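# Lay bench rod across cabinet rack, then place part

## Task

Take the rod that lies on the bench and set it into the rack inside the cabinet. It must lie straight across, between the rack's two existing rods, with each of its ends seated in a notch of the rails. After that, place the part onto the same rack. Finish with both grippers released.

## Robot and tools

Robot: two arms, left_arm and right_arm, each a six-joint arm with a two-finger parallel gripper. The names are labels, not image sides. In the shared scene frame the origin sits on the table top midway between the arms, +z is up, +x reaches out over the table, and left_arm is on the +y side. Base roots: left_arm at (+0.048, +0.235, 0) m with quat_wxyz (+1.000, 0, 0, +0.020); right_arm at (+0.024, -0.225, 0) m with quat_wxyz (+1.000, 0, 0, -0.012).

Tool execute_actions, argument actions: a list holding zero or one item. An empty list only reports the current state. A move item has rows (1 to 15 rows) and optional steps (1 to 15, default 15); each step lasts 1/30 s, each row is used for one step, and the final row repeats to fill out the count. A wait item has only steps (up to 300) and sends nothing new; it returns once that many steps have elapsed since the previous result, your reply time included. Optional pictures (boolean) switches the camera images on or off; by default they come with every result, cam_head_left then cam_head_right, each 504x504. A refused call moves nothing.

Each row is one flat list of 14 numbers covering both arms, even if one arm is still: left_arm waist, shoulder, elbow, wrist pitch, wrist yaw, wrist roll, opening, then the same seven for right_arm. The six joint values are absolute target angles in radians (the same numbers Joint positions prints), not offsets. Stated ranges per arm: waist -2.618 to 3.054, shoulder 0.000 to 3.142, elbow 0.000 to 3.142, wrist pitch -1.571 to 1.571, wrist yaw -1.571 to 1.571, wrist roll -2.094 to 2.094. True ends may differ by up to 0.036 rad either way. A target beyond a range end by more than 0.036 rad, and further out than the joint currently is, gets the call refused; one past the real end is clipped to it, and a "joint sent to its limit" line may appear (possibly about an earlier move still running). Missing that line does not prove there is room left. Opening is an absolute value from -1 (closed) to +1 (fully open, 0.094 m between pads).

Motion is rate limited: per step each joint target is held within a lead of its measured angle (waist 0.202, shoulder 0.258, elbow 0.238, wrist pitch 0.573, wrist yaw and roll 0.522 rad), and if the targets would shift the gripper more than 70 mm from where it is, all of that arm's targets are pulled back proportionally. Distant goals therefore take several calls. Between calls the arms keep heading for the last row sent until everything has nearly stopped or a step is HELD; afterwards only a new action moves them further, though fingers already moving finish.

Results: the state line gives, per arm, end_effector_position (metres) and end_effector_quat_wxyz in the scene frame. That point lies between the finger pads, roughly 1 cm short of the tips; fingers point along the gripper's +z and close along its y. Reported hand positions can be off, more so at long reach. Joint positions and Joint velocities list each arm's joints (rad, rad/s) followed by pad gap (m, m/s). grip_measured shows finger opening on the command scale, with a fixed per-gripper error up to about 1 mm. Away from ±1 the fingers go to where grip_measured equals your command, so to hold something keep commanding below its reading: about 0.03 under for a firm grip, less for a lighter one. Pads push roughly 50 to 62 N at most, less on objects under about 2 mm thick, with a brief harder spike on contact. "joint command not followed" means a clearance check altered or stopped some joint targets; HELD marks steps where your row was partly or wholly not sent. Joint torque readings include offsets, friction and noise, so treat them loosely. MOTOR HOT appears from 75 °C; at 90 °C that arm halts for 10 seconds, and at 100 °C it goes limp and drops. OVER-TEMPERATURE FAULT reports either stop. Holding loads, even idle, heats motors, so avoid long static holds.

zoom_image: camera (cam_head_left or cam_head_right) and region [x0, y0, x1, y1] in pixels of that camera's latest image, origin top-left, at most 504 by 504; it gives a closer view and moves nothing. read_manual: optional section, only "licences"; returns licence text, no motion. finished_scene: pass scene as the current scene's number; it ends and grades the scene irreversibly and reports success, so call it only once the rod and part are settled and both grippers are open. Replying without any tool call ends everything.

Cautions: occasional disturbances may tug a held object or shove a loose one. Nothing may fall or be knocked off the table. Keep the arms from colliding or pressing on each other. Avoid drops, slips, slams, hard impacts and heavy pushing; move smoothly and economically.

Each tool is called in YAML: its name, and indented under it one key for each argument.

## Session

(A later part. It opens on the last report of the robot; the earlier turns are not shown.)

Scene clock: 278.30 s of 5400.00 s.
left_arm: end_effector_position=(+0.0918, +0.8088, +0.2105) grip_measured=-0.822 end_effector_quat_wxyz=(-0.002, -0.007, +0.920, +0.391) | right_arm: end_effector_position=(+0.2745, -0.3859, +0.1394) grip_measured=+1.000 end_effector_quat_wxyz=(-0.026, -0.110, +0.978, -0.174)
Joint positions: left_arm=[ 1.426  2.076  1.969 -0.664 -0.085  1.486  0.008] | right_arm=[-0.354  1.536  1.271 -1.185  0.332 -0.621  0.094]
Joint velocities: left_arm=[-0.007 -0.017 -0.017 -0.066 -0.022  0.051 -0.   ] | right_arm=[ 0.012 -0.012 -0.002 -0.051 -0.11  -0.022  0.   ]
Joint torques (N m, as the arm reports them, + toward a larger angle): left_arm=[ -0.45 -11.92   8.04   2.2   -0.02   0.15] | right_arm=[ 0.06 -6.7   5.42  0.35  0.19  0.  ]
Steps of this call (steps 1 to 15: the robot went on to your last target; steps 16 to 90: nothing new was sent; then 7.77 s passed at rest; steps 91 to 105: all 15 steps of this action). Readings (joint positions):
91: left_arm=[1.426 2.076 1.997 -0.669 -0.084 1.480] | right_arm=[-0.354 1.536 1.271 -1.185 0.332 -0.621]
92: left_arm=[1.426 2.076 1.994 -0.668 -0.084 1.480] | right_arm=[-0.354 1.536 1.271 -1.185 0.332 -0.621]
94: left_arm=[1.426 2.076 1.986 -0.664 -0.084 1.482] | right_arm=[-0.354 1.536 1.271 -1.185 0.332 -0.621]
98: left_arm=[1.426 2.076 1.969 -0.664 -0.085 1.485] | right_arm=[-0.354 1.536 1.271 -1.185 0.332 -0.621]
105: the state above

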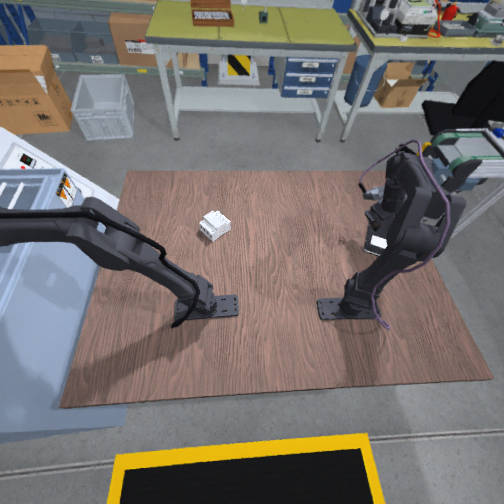

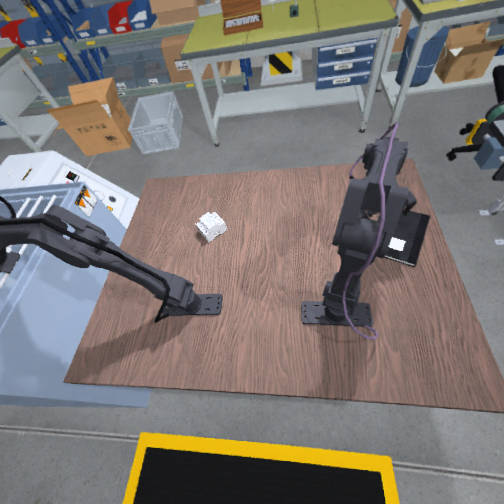

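execute_actions:
  actions:
    - {"rows":[[1.42,2.08,1.96,-0.64,-0.086,1.497,-0.87,-0.354,1.536,1.271,-1.185,0.332,-0.621,1],[1.42,2.095,1.96,-0.64,-0.086,1.497,-0.87,-0.354,1.536,1.271,-1.185,0.332,-0.621,1]]}

zoom_image:
  camera: "cam_head_right"
  region: [0, 175, 90, 265]

zoom_image:
  camera: "cam_head_left"
  region: [0, 165, 60, 210]

Scene clock: 286.50 s of 5400.00 s.
left_arm: end_effector_position=(+0.0913, +0.8107, +0.1997) grip_measured=-0.822 end_effector_quat_wxyz=(-0.007, -0.004, +0.924, +0.383) | right_arm: end_effector_position=(+0.2745, -0.3859, +0.1394) grip_measured=+1.000 end_effector_quat_wxyz=(-0.026, -0.110, +0.978, -0.174)
Joint positions: left_arm=[ 1.426  2.095  1.969 -0.663 -0.089  1.494  0.008] | right_arm=[-0.354  1.536  1.271 -1.185  0.332 -0.621  0.094]
Joint velocities: left_arm=[ 0.002 -0.002 -0.012 -0.007  0.095  0.066 -0.001] | right_arm=[-0.017 -0.022  0.002  0.007 -0.066 -0.051  0.   ]
Joint torques (N m, as the arm reports them, + toward a larger angle): left_arm=[ -0.5  -11.42   8.12   2.19   0.01  -0.02] | right_arm=[ 0.05 -6.7   5.43  0.35  0.2   0.  ]
Steps of this call (steps 1 to 15: the robot went on to your last target; steps 16 to 90: nothing new was sent; then 4.70 s passed at rest; steps 91 to 105: all 15 steps of this action). Readings (joint positions):
91: left_arm=[1.426 2.076 1.969 -0.664 -0.085 1.486] | right_arm=[-0.354 1.536 1.271 -1.185 0.332 -0.621]
92: left_arm=[1.426 2.077 1.969 -0.664 -0.085 1.486] | right_arm=[-0.354 1.536 1.271 -1.185 0.332 -0.621]
94: left_arm=[1.426 2.081 1.969 -0.663 -0.086 1.487] | right_arm=[-0.354 1.536 1.271 -1.185 0.332 -0.621]
98: left_arm=[1.426 2.093 1.969 -0.663 -0.088 1.492] | right_arm=[-0.354 1.536 1.271 -1.185 0.332 -0.621]
105: the state above

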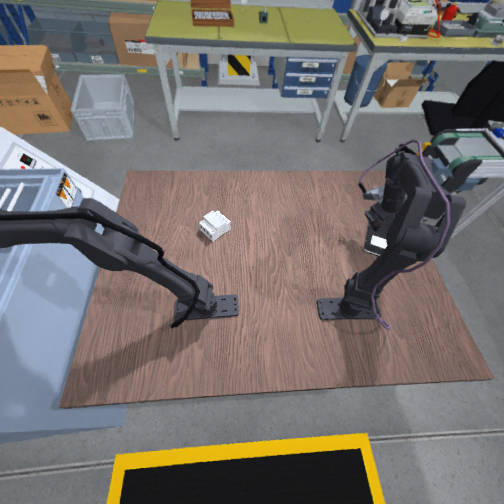

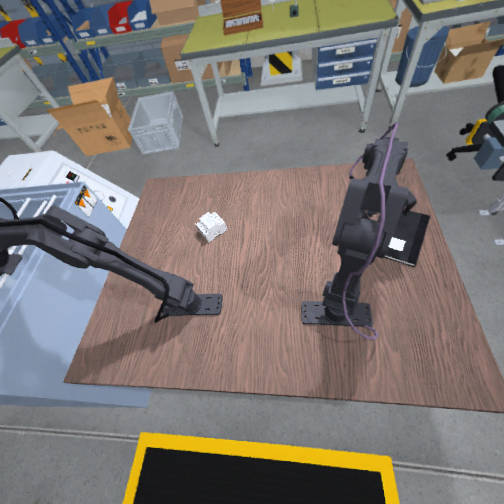

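Region (0, 175, 90, 265) of cam_head_right's 504x504 image, scaled by 5.600, with more detail than that image has.

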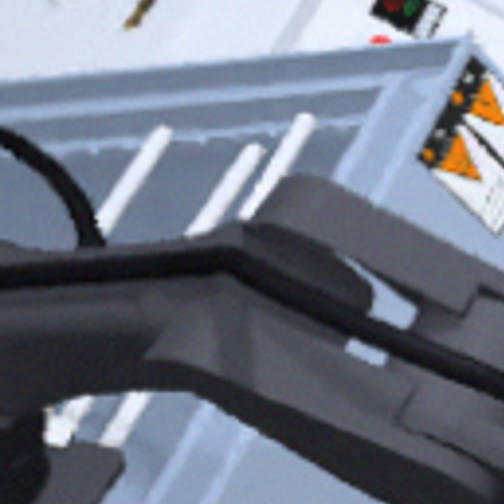

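Region (0, 165, 60, 210) of cam_head_left's 504x504 image, scaled by 8.400, with more detail than that image has; it fills the top 378 rows of this view, and the rest is white.

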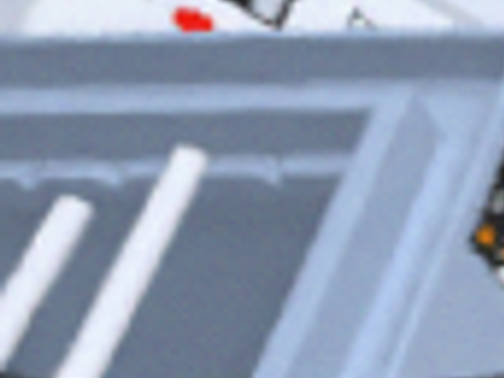

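execute_actions:
  actions:
    - {"rows":[[1.42,2.09,1.965,-0.62,-0.086,1.49,-0.87,-0.354,1.536,1.271,-1.185,0.332,-0.621,1],[1.42,2.09,1.965,-0.60,-0.086,1.48,-0.87,-0.354,1.536,1.271,-1.185,0.332,-0.621,1],[1.42,2.09,1.965,-0.58,-0.086,1.48,-0.87,-0.354,1.536,1.271,-1.185,0.332,-0.621,1],[1.42,2.09,1.965,-0.56,-0.086,1.48,-0.87,-0.354,1.536,1.271,-1.185,0.332,-0.621,1],[1.42,2.09,1.965,-0.54,-0.086,1.48,-0.87,-0.354,1.536,1.271,-1.185,0.332,-0.621,1]]}
  pictures: false

execute_actions:
  actions:
    - {"rows":[[1.41,2.09,1.965,-0.54,-0.095,1.475,-0.87,-0.354,1.536,1.271,-1.185,0.332,-0.621,1],[1.40,2.09,1.965,-0.54,-0.1,1.47,-0.87,-0.354,1.536,1.271,-1.185,0.332,-0.621,1],[1.39,2.09,1.965,-0.54,-0.105,1.465,-0.87,-0.354,1.536,1.271,-1.185,0.332,-0.621,1]]}

zoom_image:
  camera: "cam_head_right"
  region: [0, 175, 90, 265]

zoom_image:
  camera: "cam_head_left"
  region: [0, 165, 60, 210]

Scene clock: 296.63 s of 5400.00 s.
left_arm: end_effector_position=(+0.0923, +0.8235, +0.2134) grip_measured=-0.822 end_effector_quat_wxyz=(+0.000, -0.015, +0.909, +0.417) | right_arm: end_effector_position=(+0.2745, -0.3859, +0.1394) grip_measured=+1.000 end_effector_quat_wxyz=(-0.026, -0.110, +0.978, -0.174)
Joint positions: left_arm=[ 1.426  2.095  1.969 -0.587 -0.091  1.476  0.008] | right_arm=[-0.354  1.536  1.271 -1.185  0.332 -0.621  0.094]
Joint velocities: left_arm=[ 0.002  0.007  0.007  0.081 -0.066 -0.022 -0.   ] | right_arm=[-0.007 -0.007 -0.002  0.022 -0.051 -0.066  0.   ]
Joint torques (N m, as the arm reports them, + toward a larger angle): left_arm=[ -0.46 -11.95   8.7    2.47   0.02   0.04] | right_arm=[ 0.02 -6.68  5.43  0.35  0.19 -0.01]
Steps of this call (steps 1 to 15: the robot went on to your last target; steps 16 to 90: nothing new was sent; then 6.63 s passed at rest; steps 91 to 105: all 15 steps of this action). Readings (joint positions):
91: left_arm=[1.426 2.095 1.969 -0.662 -0.089 1.494] | right_arm=[-0.354 1.536 1.271 -1.185 0.332 -0.621]
92: left_arm=[1.426 2.095 1.969 -0.658 -0.090 1.494] | right_arm=[-0.354 1.536 1.271 -1.185 0.332 -0.621]
94: left_arm=[1.426 2.095 1.969 -0.642 -0.091 1.492] | right_arm=[-0.354 1.536 1.271 -1.185 0.332 -0.621]
98: left_arm=[1.426 2.095 1.969 -0.604 -0.091 1.483] | right_arm=[-0.354 1.536 1.271 -1.185 0.332 -0.621]
105: the state above

Scene clock: 297.13 s of 5400.00 s.
left_arm: end_effector_position=(+0.1086, +0.8253, +0.2175) grip_measured=-0.822 end_effector_quat_wxyz=(+0.002, -0.005, +0.904, +0.427) | right_arm: end_effector_position=(+0.2745, -0.3859, +0.1394) grip_measured=+1.000 end_effector_quat_wxyz=(-0.026, -0.110, +0.978, -0.174)
Joint positions: left_arm=[ 1.395  2.095  1.969 -0.566 -0.105  1.472  0.008] | right_arm=[-0.354  1.536  1.271 -1.185  0.332 -0.621  0.094]
Joint velocities: left_arm=[-0.012 -0.012  0.002 -0.007 -0.022  0.066 -0.   ] | right_arm=[-0.012  0.002 -0.007 -0.007 -0.095 -0.066  0.   ]
Joint torques (N m, as the arm reports them, + toward a larger angle): left_arm=[ -0.62 -11.74   8.79   2.31  -0.06  -0.1 ] | right_arm=[ 0.04 -6.73  5.4   0.34  0.2  -0.01]
Steps of this call (steps 1 to 15: all 15 steps of this action). Readings (joint positions):
1: left_arm=[1.425 2.095 1.969 -0.586 -0.092 1.475] | right_arm=[-0.354 1.536 1.271 -1.185 0.332 -0.621]
2: left_arm=[1.424 2.095 1.969 -0.585 -0.094 1.474] | right_arm=[-0.354 1.536 1.271 -1.185 0.332 -0.621]
4: left_arm=[1.416 2.095 1.969 -0.581 -0.100 1.472] | right_arm=[-0.354 1.536 1.271 -1.185 0.332 -0.621]
8: left_arm=[1.396 2.095 1.969 -0.571 -0.101 1.472] | right_arm=[-0.354 1.536 1.271 -1.185 0.332 -0.621]
15: the state above

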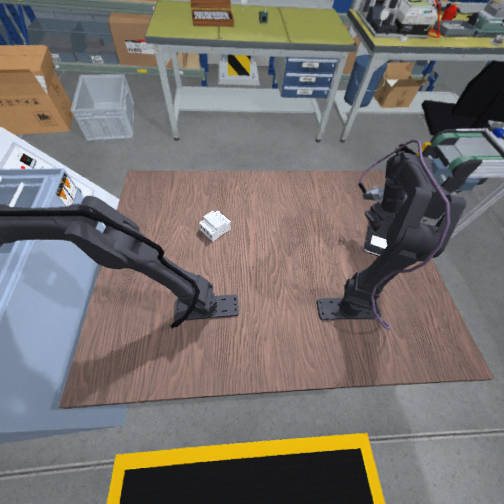

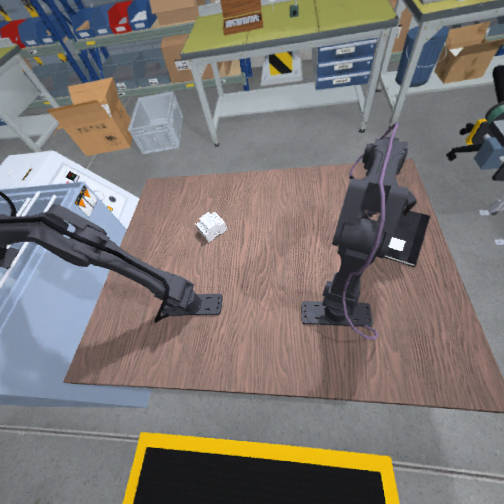

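Region (0, 175, 90, 265) of cam_head_right's 504x504 image, scaled by 5.600, with more detail than that image has.

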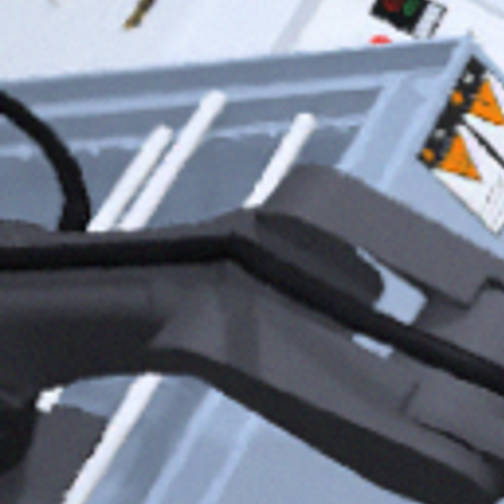

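Region (0, 165, 60, 210) of cam_head_left's 504x504 image, scaled by 8.400, with more detail than that image has; it fills the top 378 rows of this view, and the rest is white.

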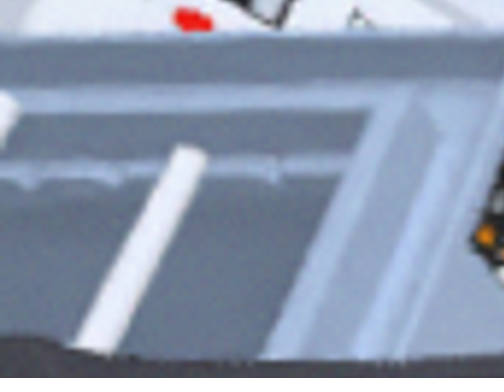

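execute_actions:
  actions:
    - {"rows":[[1.39,2.10,1.965,-0.54,-0.105,1.465,-0.87,-0.354,1.536,1.271,-1.185,0.332,-0.621,1],[1.39,2.11,1.965,-0.54,-0.105,1.465,-0.87,-0.354,1.536,1.271,-1.185,0.332,-0.621,1],[1.39,2.118,1.965,-0.54,-0.105,1.465,-0.87,-0.354,1.536,1.271,-1.185,0.332,-0.621,1],[1.39,2.124,1.965,-0.54,-0.105,1.465,-0.87,-0.354,1.536,1.271,-1.185,0.332,-0.621,1]]}

zoom_image:
  camera: "cam_head_right"
  region: [0, 175, 90, 265]

zoom_image:
  camera: "cam_head_left"
  region: [0, 165, 60, 210]

Scene clock: 305.00 s of 5400.00 s.
left_arm: end_effector_position=(+0.1094, +0.8304, +0.2032) grip_measured=-0.822 end_effector_quat_wxyz=(+0.002, -0.007, +0.907, +0.420) | right_arm: end_effector_position=(+0.2745, -0.3859, +0.1394) grip_measured=+1.000 end_effector_quat_wxyz=(-0.026, -0.110, +0.978, -0.174)
Joint positions: left_arm=[ 1.395  2.125  1.969 -0.551 -0.105  1.468  0.008] | right_arm=[-0.354  1.536  1.271 -1.185  0.332 -0.621  0.094]
Joint velocities: left_arm=[ 0.007 -0.007  0.002  0.022  0.081 -0.022 -0.001] | right_arm=[-0.002  0.007  0.002  0.007 -0.022 -0.066  0.   ]
Joint torques (N m, as the arm reports them, + toward a larger angle): left_arm=[ -0.43 -11.69   8.72   2.11  -0.04  -0.07] | right_arm=[ 0.05 -6.71  5.42  0.35  0.19  0.  ]
Steps of this call (steps 1 to 15: the robot went on to your last target; steps 16 to 90: nothing new was sent; then 4.37 s passed at rest; steps 91 to 105: all 15 steps of this action). Readings (joint positions):
91: left_arm=[1.395 2.095 1.969 -0.566 -0.105 1.472] | right_arm=[-0.354 1.536 1.271 -1.185 0.332 -0.621]
92: left_arm=[1.395 2.097 1.969 -0.566 -0.105 1.472] | right_arm=[-0.354 1.536 1.271 -1.185 0.332 -0.621]
94: left_arm=[1.395 2.102 1.969 -0.561 -0.105 1.472] | right_arm=[-0.354 1.536 1.271 -1.185 0.332 -0.621]
98: left_arm=[1.395 2.120 1.969 -0.557 -0.105 1.470] | right_arm=[-0.354 1.536 1.271 -1.185 0.332 -0.621]
105: the state above

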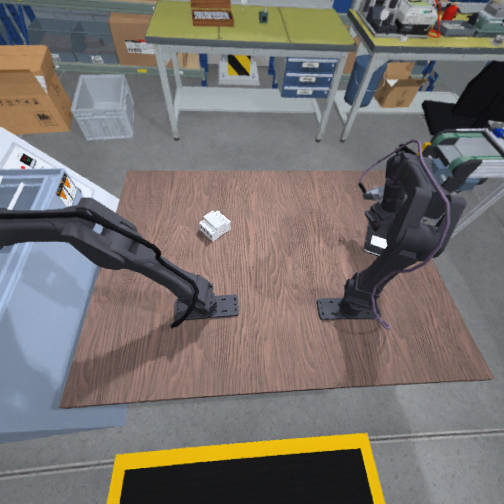

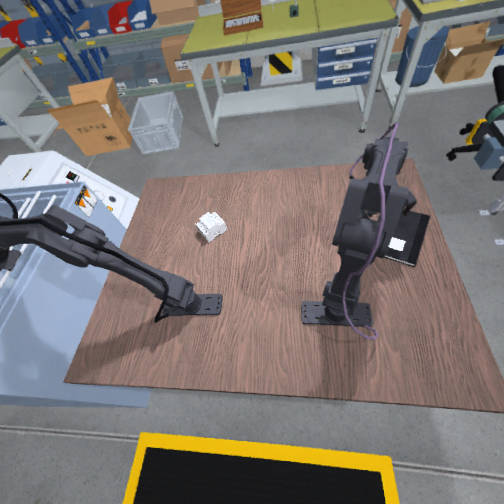

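Region (0, 175, 90, 265) of cam_head_right's 504x504 image, scaled by 5.600, with more detail than that image has.

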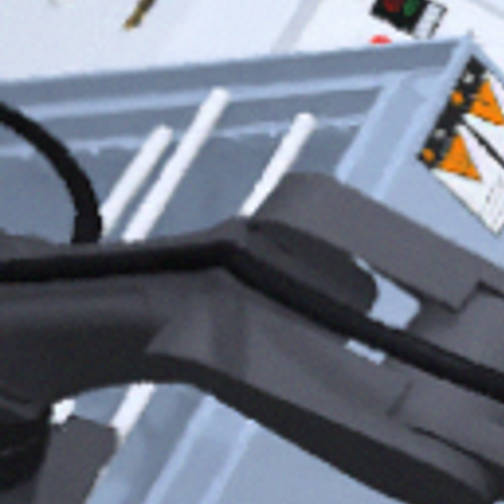

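Region (0, 165, 60, 210) of cam_head_left's 504x504 image, scaled by 8.400, with more detail than that image has; it fills the top 378 rows of this view, and the rest is white.

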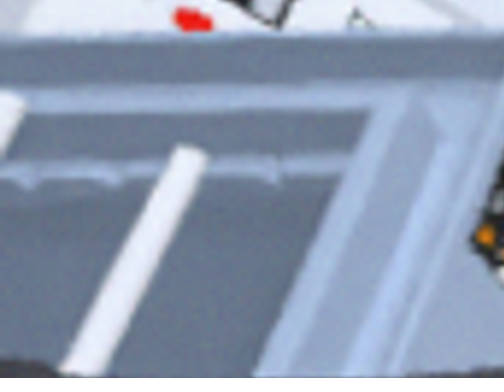

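execute_actions:
  actions:
    - {"rows":[[1.405,2.11,1.965,-0.54,-0.105,1.47,-0.87,-0.354,1.536,1.271,-1.185,0.332,-0.621,1],[1.417,2.11,1.965,-0.54,-0.105,1.47,-0.87,-0.354,1.536,1.271,-1.185,0.332,-0.621,1]]}

zoom_image:
  camera: "cam_head_right"
  region: [0, 175, 90, 265]

Scene clock: 314.17 s of 5400.00 s.
left_arm: end_effector_position=(+0.1053, +0.8308, +0.2032) grip_measured=-0.822 end_effector_quat_wxyz=(+0.003, -0.009, +0.907, +0.420) | right_arm: end_effector_position=(+0.2745, -0.3859, +0.1394) grip_measured=+1.000 end_effector_quat_wxyz=(-0.026, -0.110, +0.978, -0.174)
Joint positions: left_arm=[ 1.403  2.125  1.969 -0.551 -0.1    1.469  0.008] | right_arm=[-0.354  1.536  1.271 -1.185  0.332 -0.621  0.094]
Joint velocities: left_arm=[-0.007 -0.012 -0.012 -0.095 -0.007  0.066  0.   ] | right_arm=[-0.002 -0.042 -0.017  0.095 -0.022 -0.022  0.   ]
Joint torques (N m, as the arm reports them, + toward a larger angle): left_arm=[  1.04 -12.84   8.8    2.1   -0.09   0.01] | right_arm=[ 0.02 -6.69  5.43  0.34  0.2   0.  ]
Steps of this call (steps 1 to 15: the robot went on to your last target; steps 16 to 90: nothing new was sent; then 5.67 s passed at rest; steps 91 to 105: all 15 steps of this action). Readings (joint positions):
91: left_arm=[1.395 2.125 1.969 -0.551 -0.105 1.468] | right_arm=[-0.354 1.536 1.271 -1.185 0.332 -0.621]
92: left_arm=[1.395 2.125 1.969 -0.551 -0.104 1.468] | right_arm=[-0.354 1.536 1.271 -1.185 0.332 -0.621]
94: left_arm=[1.399 2.125 1.969 -0.551 -0.104 1.468] | right_arm=[-0.354 1.536 1.271 -1.185 0.332 -0.621]
98: left_arm=[1.403 2.125 1.969 -0.551 -0.100 1.469] | right_arm=[-0.354 1.536 1.271 -1.185 0.332 -0.621]
105: the state above

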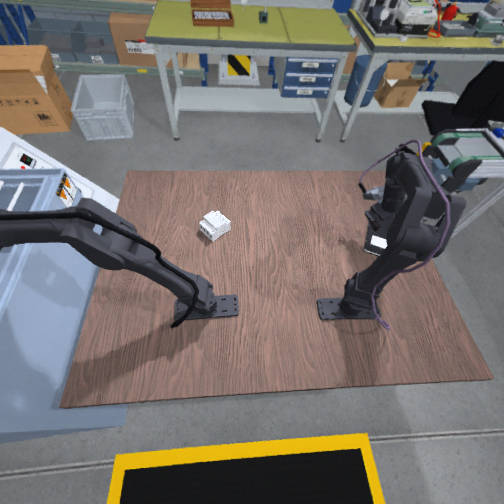

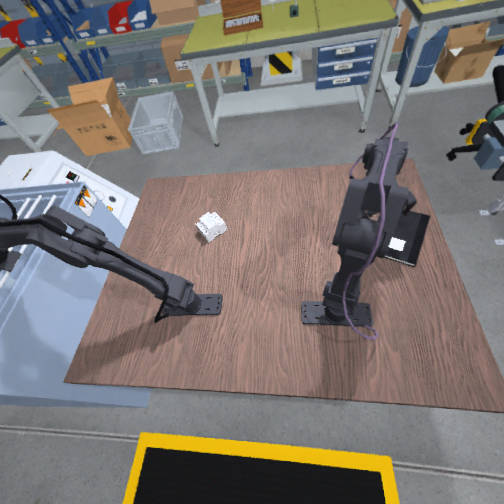

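Region (0, 175, 90, 265) of cam_head_right's 504x504 image, scaled by 5.600, with more detail than that image has.

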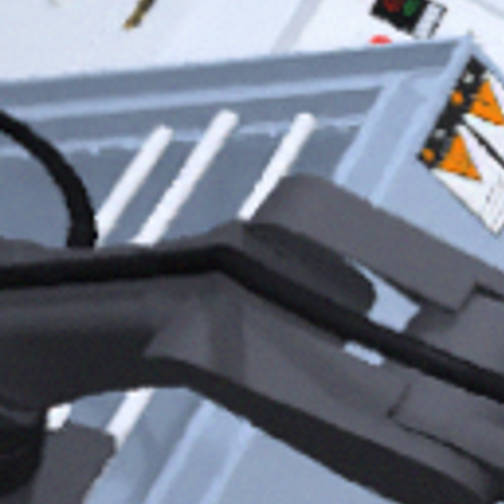

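execute_actions:
  actions:
    - {"rows":[[1.408,2.13,1.965,-0.545,-0.105,1.47,-0.87,-0.354,1.536,1.271,-1.185,0.332,-0.621,1],[1.408,2.142,1.965,-0.545,-0.105,1.47,-0.87,-0.354,1.536,1.271,-1.185,0.332,-0.621,1]]}

zoom_image:
  camera: "cam_head_right"
  region: [0, 175, 90, 265]

zoom_image:
  camera: "cam_head_left"
  region: [0, 165, 60, 210]

Scene clock: 320.03 s of 5400.00 s.
left_arm: end_effector_position=(+0.1055, +0.8324, +0.1917) grip_measured=-0.822 end_effector_quat_wxyz=(+0.001, -0.008, +0.911, +0.411) | right_arm: end_effector_position=(+0.2745, -0.3859, +0.1394) grip_measured=+1.000 end_effector_quat_wxyz=(-0.026, -0.110, +0.978, -0.174)
Joint positions: left_arm=[ 1.403  2.145  1.969 -0.551 -0.1    1.47   0.008] | right_arm=[-0.354  1.536  1.271 -1.185  0.332 -0.621  0.094]
Joint velocities: left_arm=[-0.007 -0.002  0.007 -0.007 -0.051 -0.007  0.   ] | right_arm=[-0.002 -0.007  0.002  0.007 -0.081 -0.007  0.   ]
Joint torques (N m, as the arm reports them, + toward a larger angle): left_arm=[  0.3  -12.08   8.71   2.03  -0.1   -0.01] | right_arm=[ 0.02 -6.69  5.4   0.36  0.2   0.  ]
Steps of this call (steps 1 to 15: the robot went on to your last target; steps 16 to 90: nothing new was sent; then 2.37 s passed at rest; steps 91 to 105: all 15 steps of this action). Readings (joint positions):
91: left_arm=[1.403 2.125 1.969 -0.551 -0.100 1.469] | right_arm=[-0.354 1.536 1.271 -1.185 0.332 -0.621]
92: left_arm=[1.403 2.126 1.969 -0.551 -0.100 1.469] | right_arm=[-0.354 1.536 1.271 -1.185 0.332 -0.621]
94: left_arm=[1.403 2.130 1.969 -0.551 -0.100 1.470] | right_arm=[-0.354 1.536 1.271 -1.185 0.332 -0.621]
98: left_arm=[1.403 2.142 1.969 -0.551 -0.100 1.470] | right_arm=[-0.354 1.536 1.271 -1.185 0.332 -0.621]
105: the state above

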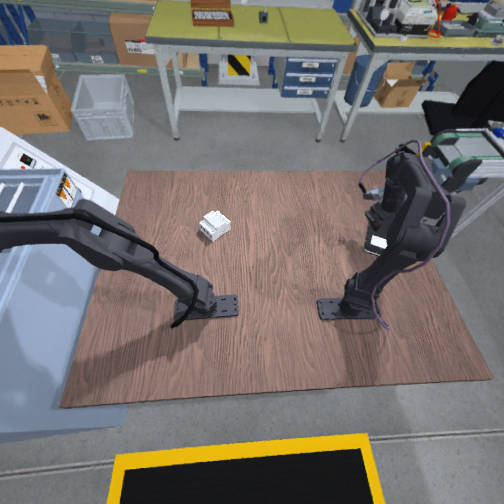

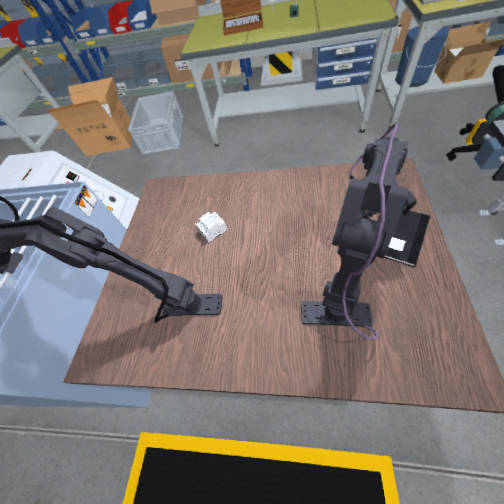

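Region (0, 175, 90, 265) of cam_head_right's 504x504 image, scaled by 5.600, with more detail than that image has.

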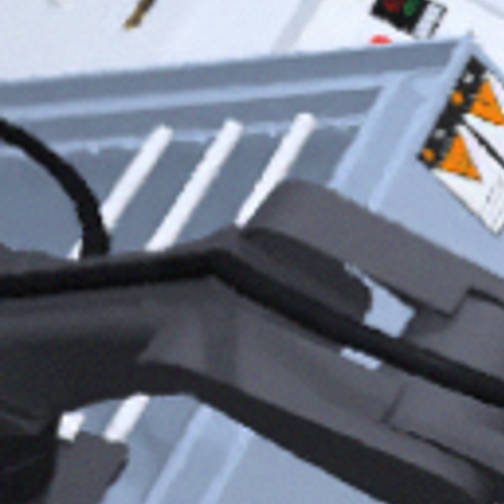

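Region (0, 165, 60, 210) of cam_head_left's 504x504 image, scaled by 8.400, with more detail than that image has; it fills the top 378 rows of this view, and the rest is white.

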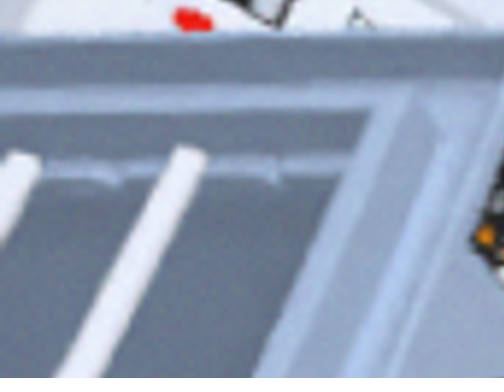

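execute_actions:
  actions:
    - {"rows":[[1.405,2.135,1.96,-0.55,-0.1,1.47,-0.5,-0.354,1.536,1.271,-1.185,0.332,-0.621,1],[1.405,2.135,1.96,-0.55,-0.1,1.47,-0.5,-0.354,1.536,1.271,-1.185,0.332,-0.621,1],[1.405,2.135,1.96,-0.55,-0.1,1.47,-0.5,-0.354,1.536,1.271,-1.185,0.332,-0.621,1],[1.405,2.125,1.955,-0.55,-0.1,1.47,-0.5,-0.354,1.536,1.271,-1.185,0.332,-0.621,1],[1.405,2.115,1.95,-0.555,-0.1,1.47,-0.5,-0.354,1.536,1.271,-1.185,0.332,-0.621,1],[1.405,2.10,1.94,-0.56,-0.1,1.47,-0.5,-0.354,1.536,1.271,-1.185,0.332,-0.621,1],[1.405,2.085,1.93,-0.565,-0.1,1.47,-0.5,-0.354,1.536,1.271,-1.185,0.332,-0.621,1],[1.405,2.07,1.92,-0.57,-0.1,1.47,-0.5,-0.354,1.536,1.271,-1.185,0.332,-0.621,1],[1.405,2.055,1.91,-0.575,-0.1,1.47,-0.5,-0.354,1.536,1.271,-1.185,0.332,-0.621,1],[1.405,2.04,1.90,-0.58,-0.1,1.47,-0.5,-0.354,1.536,1.271,-1.185,0.332,-0.621,1],[1.405,2.02,1.89,-0.585,-0.1,1.47,-0.5,-0.354,1.536,1.271,-1.185,0.332,-0.621,1],[1.405,2.0,1.875,-0.59,-0.1,1.47,-0.5,-0.354,1.536,1.271,-1.185,0.332,-0.621,1],[1.405,1.98,1.86,-0.59,-0.1,1.47,-0.5,-0.354,1.536,1.271,-1.185,0.332,-0.621,1]]}
  pictures: false

execute_actions:
  actions:
    - {"rows":[[1.405,1.94,1.85,-0.61,-0.1,1.47,-0.5,-0.354,1.536,1.271,-1.185,0.332,-0.621,1],[1.405,1.9,1.84,-0.63,-0.1,1.47,-0.5,-0.354,1.536,1.271,-1.185,0.332,-0.621,1],[1.405,1.85,1.82,-0.66,-0.1,1.47,-0.5,-0.354,1.536,1.271,-1.185,0.332,-0.621,1],[1.405,1.8,1.80,-0.7,-0.1,1.47,-0.5,-0.354,1.536,1.271,-1.185,0.332,-0.621,1],[1.405,1.75,1.78,-0.74,-0.1,1.47,-0.5,-0.354,1.536,1.271,-1.185,0.332,-0.621,1],[1.405,1.7,1.76,-0.78,-0.1,1.47,-0.5,-0.354,1.536,1.271,-1.185,0.332,-0.621,1],[1.4,1.65,1.74,-0.82,-0.1,1.4,-0.5,-0.354,1.536,1.271,-1.185,0.332,-0.621,1],[1.35,1.6,1.72,-0.86,-0.05,1.3,-0.5,-0.354,1.536,1.271,-1.185,0.332,-0.621,1],[1.3,1.55,1.70,-0.9,0,1.2,-0.5,-0.354,1.536,1.271,-1.185,0.332,-0.621,1],[1.2,1.5,1.68,-0.94,0,1.1,-0.5,-0.354,1.536,1.271,-1.185,0.332,-0.621,1],[1.1,1.45,1.66,-0.98,0,1.0,-0.5,-0.354,1.536,1.271,-1.185,0.332,-0.621,1],[1.0,1.4,1.64,-1.02,0,0.9,-0.5,-0.354,1.536,1.271,-1.185,0.332,-0.621,1],[0.9,1.4,1.62,-1.02,0,0.8,-0.5,-0.354,1.536,1.271,-1.185,0.332,-0.621,1],[0.7,1.4,1.6,-1.02,0,0.7,-0.5,-0.354,1.536,1.271,-1.185,0.332,-0.621,1],[0.3,1.4,1.6,-1.02,0,0.6,1,-0.354,1.536,1.271,-1.185,0.332,-0.621,1]]}
  pictures: false

execute_actions:
  actions:
    - {"steps":35}

zoom_image:
  camera: "cam_head_right"
  region: [0, 175, 120, 295]

zoom_image:
  camera: "cam_head_right"
  region: [170, 190, 250, 270]

Scene clock: 347.47 s of 5400.00 s.
left_arm: end_effector_position=(+0.1019, +0.8046, +0.2144) grip_measured=-0.503 end_effector_quat_wxyz=(+0.001, -0.008, +0.911, +0.411) | right_arm: end_effector_position=(+0.2745, -0.3859, +0.1394) grip_measured=+1.000 end_effector_quat_wxyz=(-0.026, -0.110, +0.978, -0.174)
Joint positions: left_arm=[ 1.403  2.026  1.878 -0.58  -0.1    1.47   0.023] | right_arm=[-0.354  1.536  1.271 -1.185  0.332 -0.621  0.094]
Joint velocities: left_arm=[ 0.002 -0.403 -0.032 -0.081  0.051 -0.095 -0.   ] | right_arm=[-0.002  0.012  0.012 -0.037 -0.007 -0.095  0.   ]
Joint torques (N m, as the arm reports them, + toward a larger angle): left_arm=[ -0.05 -12.51   7.57   1.94  -0.03   0.01] | right_arm=[ 0.01 -6.67  5.41  0.35  0.19 -0.01]
Steps of this call (steps 1 to 15: the robot went on to your last target; steps 16 to 90: nothing new was sent; then 23.93 s passed at rest; steps 91 to 105: all 15 steps of this action). Readings (joint positions):
91: left_arm=[1.403 2.145 1.969 -0.551 -0.100 1.470] | right_arm=[-0.354 1.536 1.271 -1.185 0.332 -0.621]
92: left_arm=[1.403 2.145 1.969 -0.551 -0.100 1.470] | right_arm=[-0.354 1.536 1.271 -1.185 0.332 -0.621]
94: left_arm=[1.403 2.145 1.969 -0.551 -0.100 1.470] | right_arm=[-0.354 1.536 1.271 -1.185 0.332 -0.621]
98: left_arm=[1.403 2.131 1.950 -0.552 -0.100 1.470] | right_arm=[-0.354 1.536 1.271 -1.185 0.332 -0.621]
105: the state above

Scene clock: 347.97 s of 5400.00 s.
left_arm: end_effector_position=(+0.1965, +0.6216, +0.3503) grip_measured=-0.342 end_effector_quat_wxyz=(+0.170, -0.054, +0.888, +0.423) | right_arm: end_effector_position=(+0.2745, -0.3859, +0.1394) grip_measured=+1.000 end_effector_quat_wxyz=(-0.026, -0.110, +0.978, -0.174)
Joint positions: left_arm=[ 1.135  1.451  1.684 -0.859 -0.06   1.084  0.031] | right_arm=[-0.354  1.536  1.271 -1.185  0.332 -0.621  0.094]
Joint velocities: left_arm=[-1.604 -0.808 -0.403 -0.564  0.227 -2.132  0.421] | right_arm=[-0.007 -0.002 -0.002  0.037  0.066  0.051  0.   ]
Joint torques (N m, as the arm reports them, + toward a larger angle): left_arm=[-0.14 -4.22  4.83  1.71  0.12 -0.15] | right_arm=[ 0.02 -6.69  5.38  0.35  0.19  0.  ]
Steps of this call (steps 1 to 15: all 15 steps of this action). Readings (joint positions):
1: left_arm=[1.403 2.010 1.875 -0.581 -0.100 1.470] | right_arm=[-0.354 1.536 1.271 -1.185 0.332 -0.621]
2: left_arm=[1.403 1.990 1.868 -0.585 -0.100 1.470] | right_arm=[-0.354 1.536 1.271 -1.185 0.332 -0.621]
4: left_arm=[1.403 1.929 1.837 -0.609 -0.100 1.470] | right_arm=[-0.354 1.536 1.271 -1.185 0.332 -0.621]
8: left_arm=[1.400 1.742 1.762 -0.716 -0.099 1.440] | right_arm=[-0.354 1.536 1.271 -1.185 0.332 -0.621]
15: the state above

Scene clock: 349.13 s of 5400.00 s.
left_arm: end_effector_position=(+0.4035, +0.3570, +0.3082) grip_measured=+1.000 end_effector_quat_wxyz=(+0.334, +0.132, +0.918, +0.167) | right_arm: end_effector_position=(+0.2745, -0.3859, +0.1394) grip_measured=+1.000 end_effector_quat_wxyz=(-0.026, -0.110, +0.978, -0.174)
Joint positions: left_arm=[ 0.291  1.405  1.61  -1.01   0.006  0.613  0.094] | right_arm=[-0.354  1.536  1.271 -1.185  0.332 -0.621  0.094]
Joint velocities: left_arm=[-0.002 -0.002 -0.002  0.051 -0.037  0.022  0.   ] | right_arm=[0.012 0.002 0.012 0.007 0.051 0.007 0.   ]
Joint torques (N m, as the arm reports them, + toward a larger angle): left_arm=[ 0.63 -5.28  7.32  1.76 -0.08 -0.16] | right_arm=[ 0.03 -6.74  5.43  0.35  0.21  0.01]
Steps of this call (steps 1 to 35: the robot went on to your last target). Readings (joint positions):
1: left_arm=[1.076 1.428 1.672 -0.878 -0.054 1.011] | right_arm=[-0.354 1.536 1.271 -1.185 0.332 -0.621]
2: left_arm=[1.014 1.414 1.662 -0.896 -0.048 0.946] | right_arm=[-0.354 1.536 1.271 -1.185 0.332 -0.621]
4: left_arm=[0.885 1.405 1.646 -0.926 -0.039 0.839] | right_arm=[-0.354 1.536 1.271 -1.185 0.332 -0.621]
8: left_arm=[0.604 1.405 1.613 -0.970 -0.027 0.709] | right_arm=[-0.354 1.536 1.271 -1.185 0.332 -0.621]
35: the state above

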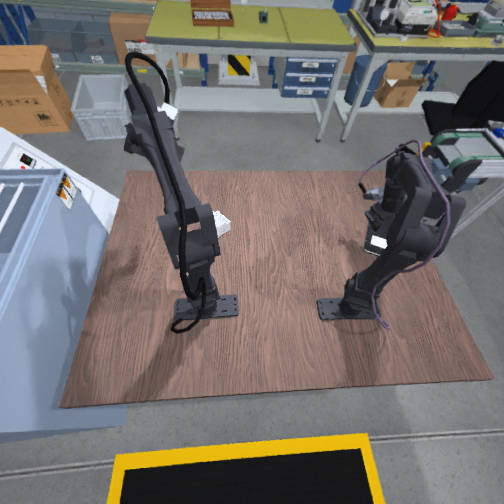

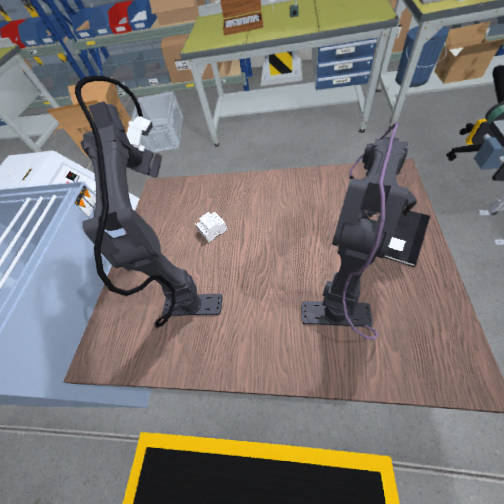

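Region (0, 175, 120, 295) of cam_head_right's 504x504 image, scaled by 4.200, with more detail than that image has.

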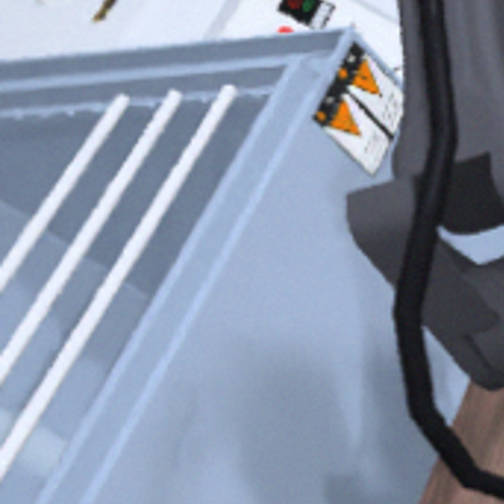

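Region (170, 190, 250, 270) of cam_head_right's 504x504 image, scaled by 6.300, with more detail than that image has.

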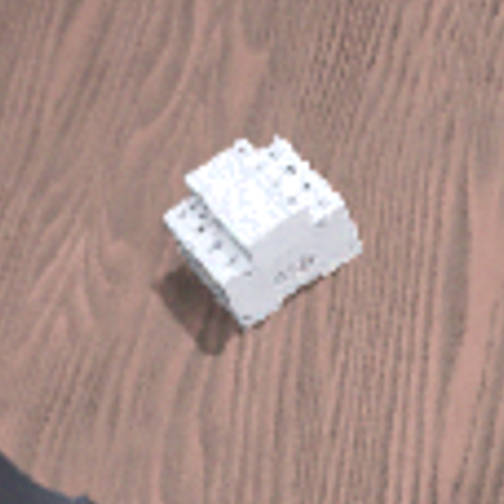

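execute_actions:
  actions:
    - {"rows":[[0.24,1.39,1.55,-0.98,-0.05,0.5,1,-0.354,1.536,1.271,-1.185,0.332,-0.621,1],[0.19,1.38,1.5,-0.94,-0.1,0.4,1,-0.354,1.536,1.271,-1.185,0.332,-0.621,1],[0.14,1.37,1.45,-0.9,-0.15,0.3,1,-0.354,1.536,1.271,-1.185,0.332,-0.621,1],[0.09,1.36,1.4,-0.86,-0.2,0.2,1,-0.354,1.536,1.271,-1.185,0.332,-0.621,1],[0.04,1.35,1.35,-0.82,-0.25,0.1,1,-0.354,1.536,1.271,-1.185,0.332,-0.621,1],[-0.01,1.34,1.3,-0.78,-0.3,0,1,-0.354,1.536,1.271,-1.185,0.332,-0.621,1],[-0.06,1.33,1.25,-0.74,-0.35,-0.1,1,-0.354,1.536,1.271,-1.185,0.332,-0.621,1],[-0.11,1.32,1.2,-0.7,-0.4,-0.2,1,-0.354,1.536,1.271,-1.185,0.332,-0.621,1],[-0.16,1.31,1.15,-0.66,-0.45,-0.3,1,-0.354,1.536,1.271,-1.185,0.332,-0.621,1],[-0.21,1.30,1.1,-0.62,-0.5,-0.4,1,-0.354,1.536,1.271,-1.185,0.332,-0.621,1],[-0.26,1.29,1.05,-0.58,-0.55,-0.5,1,-0.354,1.536,1.271,-1.185,0.332,-0.621,1],[-0.31,1.28,1.0,-0.55,-0.6,-0.6,1,-0.354,1.536,1.271,-1.185,0.332,-0.621,1],[-0.36,1.27,0.95,-0.53,-0.65,-0.7,1,-0.354,1.536,1.271,-1.185,0.332,-0.621,1],[-0.42,1.26,0.9,-0.53,-0.7,-0.8,1,-0.354,1.536,1.271,-1.185,0.332,-0.621,1],[-0.485,1.255,0.85,-0.53,-0.75,-0.905,1,-0.354,1.536,1.271,-1.185,0.332,-0.621,1]]}
  pictures: false

execute_actions:
  actions:
    - {"rows":[[-0.485,1.255,0.82,-0.53,-0.75,-0.905,1,-0.354,1.536,1.271,-1.185,0.332,-0.621,1],[-0.485,1.255,0.8,-0.53,-0.75,-0.905,1,-0.354,1.536,1.271,-1.185,0.332,-0.621,1],[-0.485,1.255,0.78,-0.53,-0.75,-0.905,1,-0.354,1.536,1.271,-1.185,0.332,-0.621,1],[-0.485,1.255,0.76,-0.53,-0.75,-0.905,1,-0.354,1.536,1.271,-1.185,0.332,-0.621,1],[-0.485,1.255,0.74,-0.53,-0.75,-0.905,1,-0.354,1.536,1.271,-1.185,0.332,-0.621,1],[-0.485,1.255,0.715,-0.53,-0.75,-0.905,1,-0.354,1.536,1.271,-1.185,0.332,-0.621,1]]}
  pictures: false

execute_actions:
  actions:
    - {"steps":15}

zoom_image:
  camera: "cam_head_right"
  region: [160, 160, 280, 280]

zoom_image:
  camera: "cam_head_left"
  region: [160, 160, 280, 280]

Scene clock: 382.70 s of 5400.00 s.
left_arm: end_effector_position=(+0.3852, +0.2118, +0.1558) grip_measured=+1.000 end_effector_quat_wxyz=(+0.357, -0.142, +0.916, +0.118) | right_arm: end_effector_position=(+0.2745, -0.3859, +0.1394) grip_measured=+1.000 end_effector_quat_wxyz=(-0.026, -0.110, +0.978, -0.174)
Joint positions: left_arm=[-0.381  1.308  0.943 -0.618 -0.53  -0.485  0.094] | right_arm=[-0.354  1.536  1.271 -1.185  0.332 -0.621  0.094]
Joint velocities: left_arm=[-1.604 -0.359 -1.36   0.593 -1.341 -2.762  0.   ] | right_arm=[ 0.017  0.002 -0.017 -0.11   0.051 -0.11   0.   ]
Joint torques (N m, as the arm reports them, + toward a larger angle): left_arm=[-0.65 -6.6   7.67  1.54 -0.35 -0.05] | right_arm=[ 0.04 -6.72  5.45  0.35  0.19 -0.01]
Steps of this call (steps 1 to 15: the robot went on to your last target; steps 16 to 90: nothing new was sent; then 30.07 s passed at rest; steps 91 to 105: all 15 steps of this action). Readings (joint positions):
91: left_arm=[0.285 1.405 1.603 -1.004 -0.004 0.597] | right_arm=[-0.354 1.536 1.271 -1.185 0.332 -0.621]
92: left_arm=[0.267 1.400 1.584 -0.987 -0.025 0.564] | right_arm=[-0.354 1.536 1.271 -1.185 0.332 -0.621]
94: left_arm=[0.192 1.384 1.510 -0.938 -0.081 0.459] | right_arm=[-0.354 1.536 1.271 -1.185 0.332 -0.621]
98: left_arm=[-0.021 1.364 1.302 -0.825 -0.220 0.161] | right_arm=[-0.354 1.536 1.271 -1.185 0.332 -0.621]
105: the state above

Scene clock: 383.20 s of 5400.00 s.
left_arm: end_effector_position=(+0.3476, +0.2220, +0.1089) grip_measured=+1.000 end_effector_quat_wxyz=(+0.379, -0.274, +0.873, +0.137) | right_arm: end_effector_position=(+0.2745, -0.3859, +0.1394) grip_measured=+1.000 end_effector_quat_wxyz=(-0.026, -0.110, +0.978, -0.174)
Joint positions: left_arm=[-0.487  1.286  0.724 -0.548 -0.717 -0.88   0.094] | right_arm=[-0.354  1.536  1.271 -1.185  0.332 -0.621  0.094]
Joint velocities: left_arm=[ 0.012 -0.002 -0.007  0.154 -0.081 -0.125  0.   ] | right_arm=[ 0.002 -0.017 -0.002  0.022 -0.022 -0.037  0.   ]
Joint torques (N m, as the arm reports them, + toward a larger angle): left_arm=[ 0.13 -6.12  7.36  1.39 -0.58 -0.13] | right_arm=[ 0.02 -6.7   5.4   0.35  0.2   0.  ]
Steps of this call (steps 1 to 15: all 15 steps of this action). Readings (joint positions):
1: left_arm=[-0.431 1.297 0.900 -0.601 -0.567 -0.567] | right_arm=[-0.354 1.536 1.271 -1.185 0.332 -0.621]
2: left_arm=[-0.466 1.290 0.862 -0.591 -0.593 -0.632] | right_arm=[-0.354 1.536 1.271 -1.185 0.332 -0.621]
4: left_arm=[-0.487 1.286 0.807 -0.578 -0.634 -0.726] | right_arm=[-0.354 1.536 1.271 -1.185 0.332 -0.621]
8: left_arm=[-0.487 1.286 0.734 -0.564 -0.688 -0.826] | right_arm=[-0.354 1.536 1.271 -1.185 0.332 -0.621]
15: the state above

Scene clock: 383.70 s of 5400.00 s.
left_arm: end_effector_position=(+0.3490, +0.2225, +0.1104) grip_measured=+1.000 end_effector_quat_wxyz=(+0.384, -0.282, +0.869, +0.135) | right_arm: end_effector_position=(+0.2745, -0.3859, +0.1394) grip_measured=+1.000 end_effector_quat_wxyz=(-0.026, -0.110, +0.978, -0.174)
Joint positions: left_arm=[-0.487  1.286  0.724 -0.54  -0.725 -0.894  0.094] | right_arm=[-0.354  1.536  1.271 -1.185  0.332 -0.621  0.094]
Joint velocities: left_arm=[-0.007  0.002 -0.007 -0.007 -0.022  0.051  0.   ] | right_arm=[-0.002 -0.022 -0.007  0.007  0.037 -0.007  0.   ]
Joint torques (N m, as the arm reports them, + toward a larger angle): left_arm=[ 0.16 -6.21  7.43  1.49 -0.56 -0.14] | right_arm=[ 0.06 -6.71  5.42  0.35  0.2   0.  ]
Steps of this call (steps 1 to 15: the robot went on to your last target). Readings (joint positions):
1: left_arm=[-0.487 1.286 0.724 -0.546 -0.719 -0.883] | right_arm=[-0.354 1.536 1.271 -1.185 0.332 -0.621]
2: left_arm=[-0.487 1.286 0.724 -0.544 -0.720 -0.885] | right_arm=[-0.354 1.536 1.271 -1.185 0.332 -0.621]
4: left_arm=[-0.487 1.286 0.724 -0.542 -0.722 -0.888] | right_arm=[-0.354 1.536 1.271 -1.185 0.332 -0.621]
8: left_arm=[-0.487 1.286 0.724 -0.540 -0.724 -0.892] | right_arm=[-0.354 1.536 1.271 -1.185 0.332 -0.621]
15: the state above

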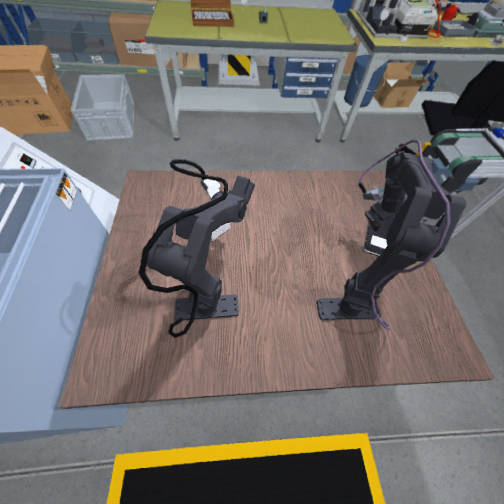

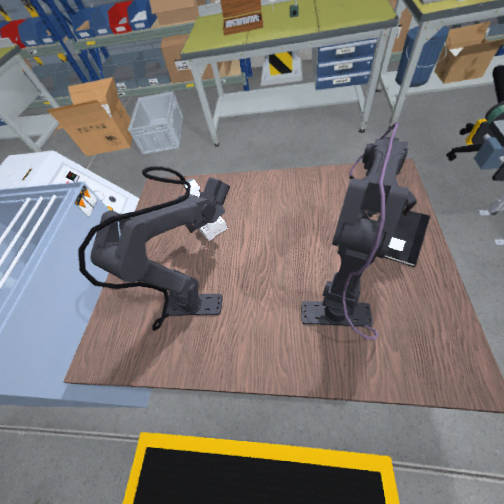

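Region (160, 160, 280, 280) of cam_head_right's 504x504 image, scaled by 4.200, with more detail than that image has.

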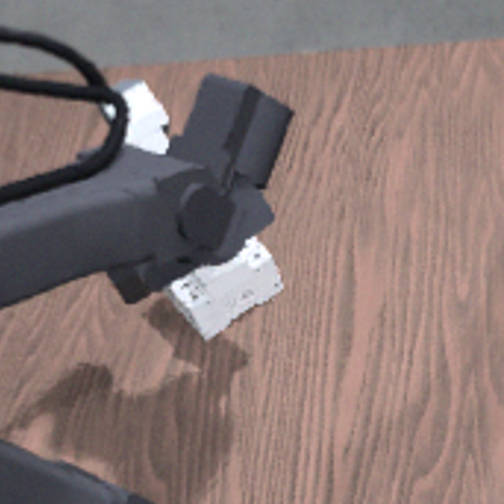

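Region (160, 160, 280, 280) of cam_head_left's 504x504 image, scaled by 4.200, with more detail than that image has.

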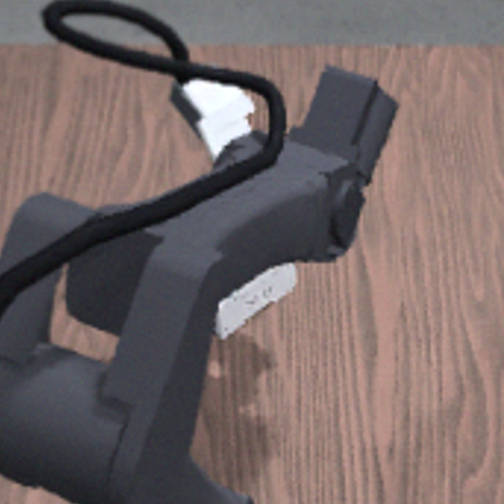

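execute_actions:
  actions:
    - {"rows":[[-0.485,1.30,0.70,-0.49,-0.77,-0.905,0.8,-0.354,1.536,1.271,-1.185,0.332,-0.621,1],[-0.485,1.31,0.685,-0.45,-0.77,-0.905,0.8,-0.354,1.536,1.271,-1.185,0.332,-0.621,1],[-0.485,1.32,0.67,-0.41,-0.77,-0.905,0.8,-0.354,1.536,1.271,-1.185,0.332,-0.621,1],[-0.485,1.33,0.655,-0.38,-0.77,-0.905,0.8,-0.354,1.536,1.271,-1.185,0.332,-0.621,1],[-0.485,1.34,0.64,-0.35,-0.77,-0.905,0.8,-0.354,1.536,1.271,-1.185,0.332,-0.621,1],[-0.485,1.35,0.625,-0.32,-0.77,-0.905,0.8,-0.354,1.536,1.271,-1.185,0.332,-0.621,1],[-0.485,1.36,0.61,-0.29,-0.77,-0.905,0.8,-0.354,1.536,1.271,-1.185,0.332,-0.621,1],[-0.485,1.37,0.595,-0.27,-0.77,-0.905,0.8,-0.354,1.536,1.271,-1.185,0.332,-0.621,1],[-0.485,1.375,0.58,-0.25,-0.77,-0.905,0.8,-0.354,1.536,1.271,-1.185,0.332,-0.621,1],[-0.485,1.38,0.565,-0.24,-0.77,-0.905,0.8,-0.354,1.536,1.271,-1.185,0.332,-0.621,1],[-0.485,1.385,0.555,-0.23,-0.77,-0.905,0.8,-0.354,1.536,1.271,-1.185,0.332,-0.621,1]]}
  pictures: false

execute_actions:
  actions:
    - {"steps":12}

zoom_image:
  camera: "cam_head_right"
  region: [160, 160, 280, 280]

zoom_image:
  camera: "cam_head_left"
  region: [160, 160, 280, 280]

Scene clock: 403.63 s of 5400.00 s.
left_arm: end_effector_position=(+0.3538, +0.2241, +0.0706) grip_measured=+0.803 end_effector_quat_wxyz=(+0.407, -0.293, +0.855, +0.130) | right_arm: end_effector_position=(+0.2745, -0.3859, +0.1394) grip_measured=+1.000 end_effector_quat_wxyz=(-0.026, -0.110, +0.978, -0.174)
Joint positions: left_arm=[-0.488  1.37   0.577 -0.262 -0.753 -0.9    0.085] | right_arm=[-0.354  1.536  1.271 -1.185  0.332 -0.621  0.094]
Joint velocities: left_arm=[-0.002  0.042 -0.085  0.168 -0.154  0.037 -0.   ] | right_arm=[-0.002  0.007 -0.007 -0.007  0.022  0.066  0.   ]
Joint torques (N m, as the arm reports them, + toward a larger angle): left_arm=[ 0.08 -3.17  5.93  1.56 -0.49 -0.08] | right_arm=[ 0.04 -6.69  5.43  0.34  0.2  -0.01]
Steps of this call (steps 1 to 15: the robot went on to your last target; steps 16 to 90: nothing new was sent; then 16.43 s passed at rest; steps 91 to 105: all 15 steps of this action). Readings (joint positions):
91: left_arm=[-0.487 1.286 0.723 -0.535 -0.728 -0.895] | right_arm=[-0.354 1.536 1.271 -1.185 0.332 -0.621]
92: left_arm=[-0.487 1.287 0.719 -0.521 -0.732 -0.895] | right_arm=[-0.354 1.536 1.271 -1.185 0.332 -0.621]
94: left_arm=[-0.487 1.295 0.703 -0.476 -0.739 -0.895] | right_arm=[-0.354 1.536 1.271 -1.185 0.332 -0.621]
98: left_arm=[-0.487 1.337 0.643 -0.374 -0.744 -0.895] | right_arm=[-0.354 1.536 1.271 -1.185 0.332 -0.621]
105: the state above

Scene clock: 404.03 s of 5400.00 s.
left_arm: end_effector_position=(+0.3558, +0.2232, +0.0706) grip_measured=+0.803 end_effector_quat_wxyz=(+0.412, -0.295, +0.853, +0.126) | right_arm: end_effector_position=(+0.2745, -0.3859, +0.1394) grip_measured=+1.000 end_effector_quat_wxyz=(-0.026, -0.110, +0.978, -0.174)
Joint positions: left_arm=[-0.488  1.373  0.573 -0.241 -0.753 -0.9    0.085] | right_arm=[-0.354  1.536  1.271 -1.185  0.332 -0.621  0.094]
Joint velocities: left_arm=[-0.007  0.002  0.007 -0.081 -0.007 -0.022 -0.001] | right_arm=[ 0.002 -0.002 -0.007  0.022  0.007 -0.022  0.   ]
Joint torques (N m, as the arm reports them, + toward a larger angle): left_arm=[ 0.1  -3.29  5.9   1.57 -0.5  -0.09] | right_arm=[ 0.01 -6.69  5.41  0.35  0.2   0.  ]
Steps of this call (steps 1 to 12: the robot went on to your last target). Readings (joint positions):
1: left_arm=[-0.488 1.372 0.575 -0.258 -0.753 -0.900] | right_arm=[-0.354 1.536 1.271 -1.185 0.332 -0.621]
2: left_arm=[-0.488 1.373 0.574 -0.255 -0.753 -0.900] | right_arm=[-0.354 1.536 1.271 -1.185 0.332 -0.621]
4: left_arm=[-0.488 1.373 0.573 -0.251 -0.753 -0.900] | right_arm=[-0.354 1.536 1.271 -1.185 0.332 -0.621]
8: left_arm=[-0.488 1.373 0.573 -0.244 -0.753 -0.900] | right_arm=[-0.354 1.536 1.271 -1.185 0.332 -0.621]
12: the state above

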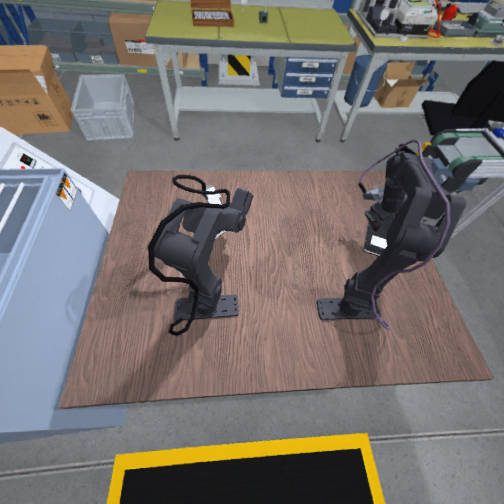

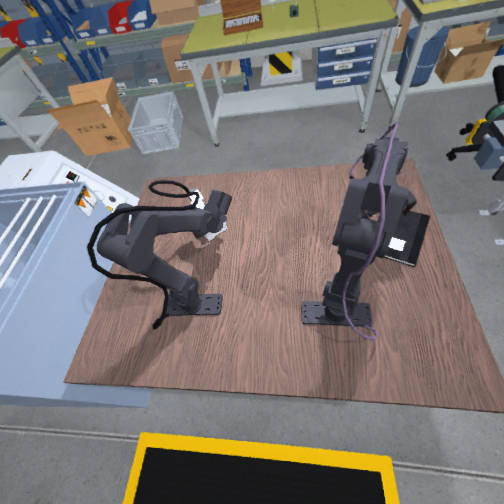

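Region (160, 160, 280, 280) of cam_head_right's 504x504 image, scaled by 4.200, with more detail than that image has.

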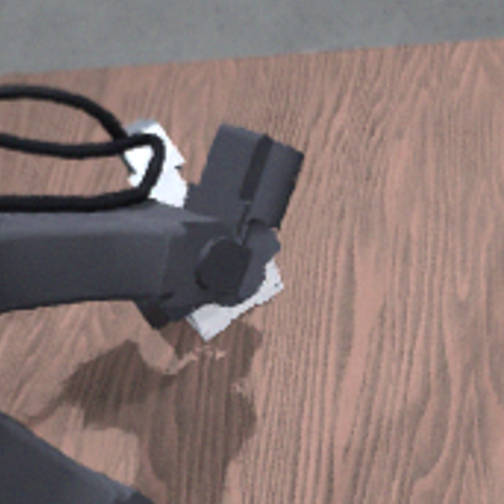

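Region (160, 160, 280, 280) of cam_head_left's 504x504 image, scaled by 4.200, with more detail than that image has.

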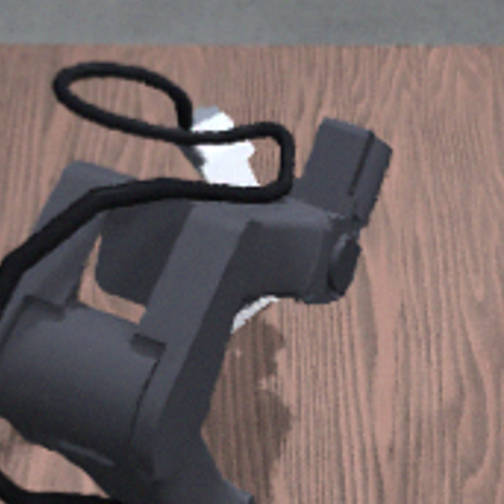

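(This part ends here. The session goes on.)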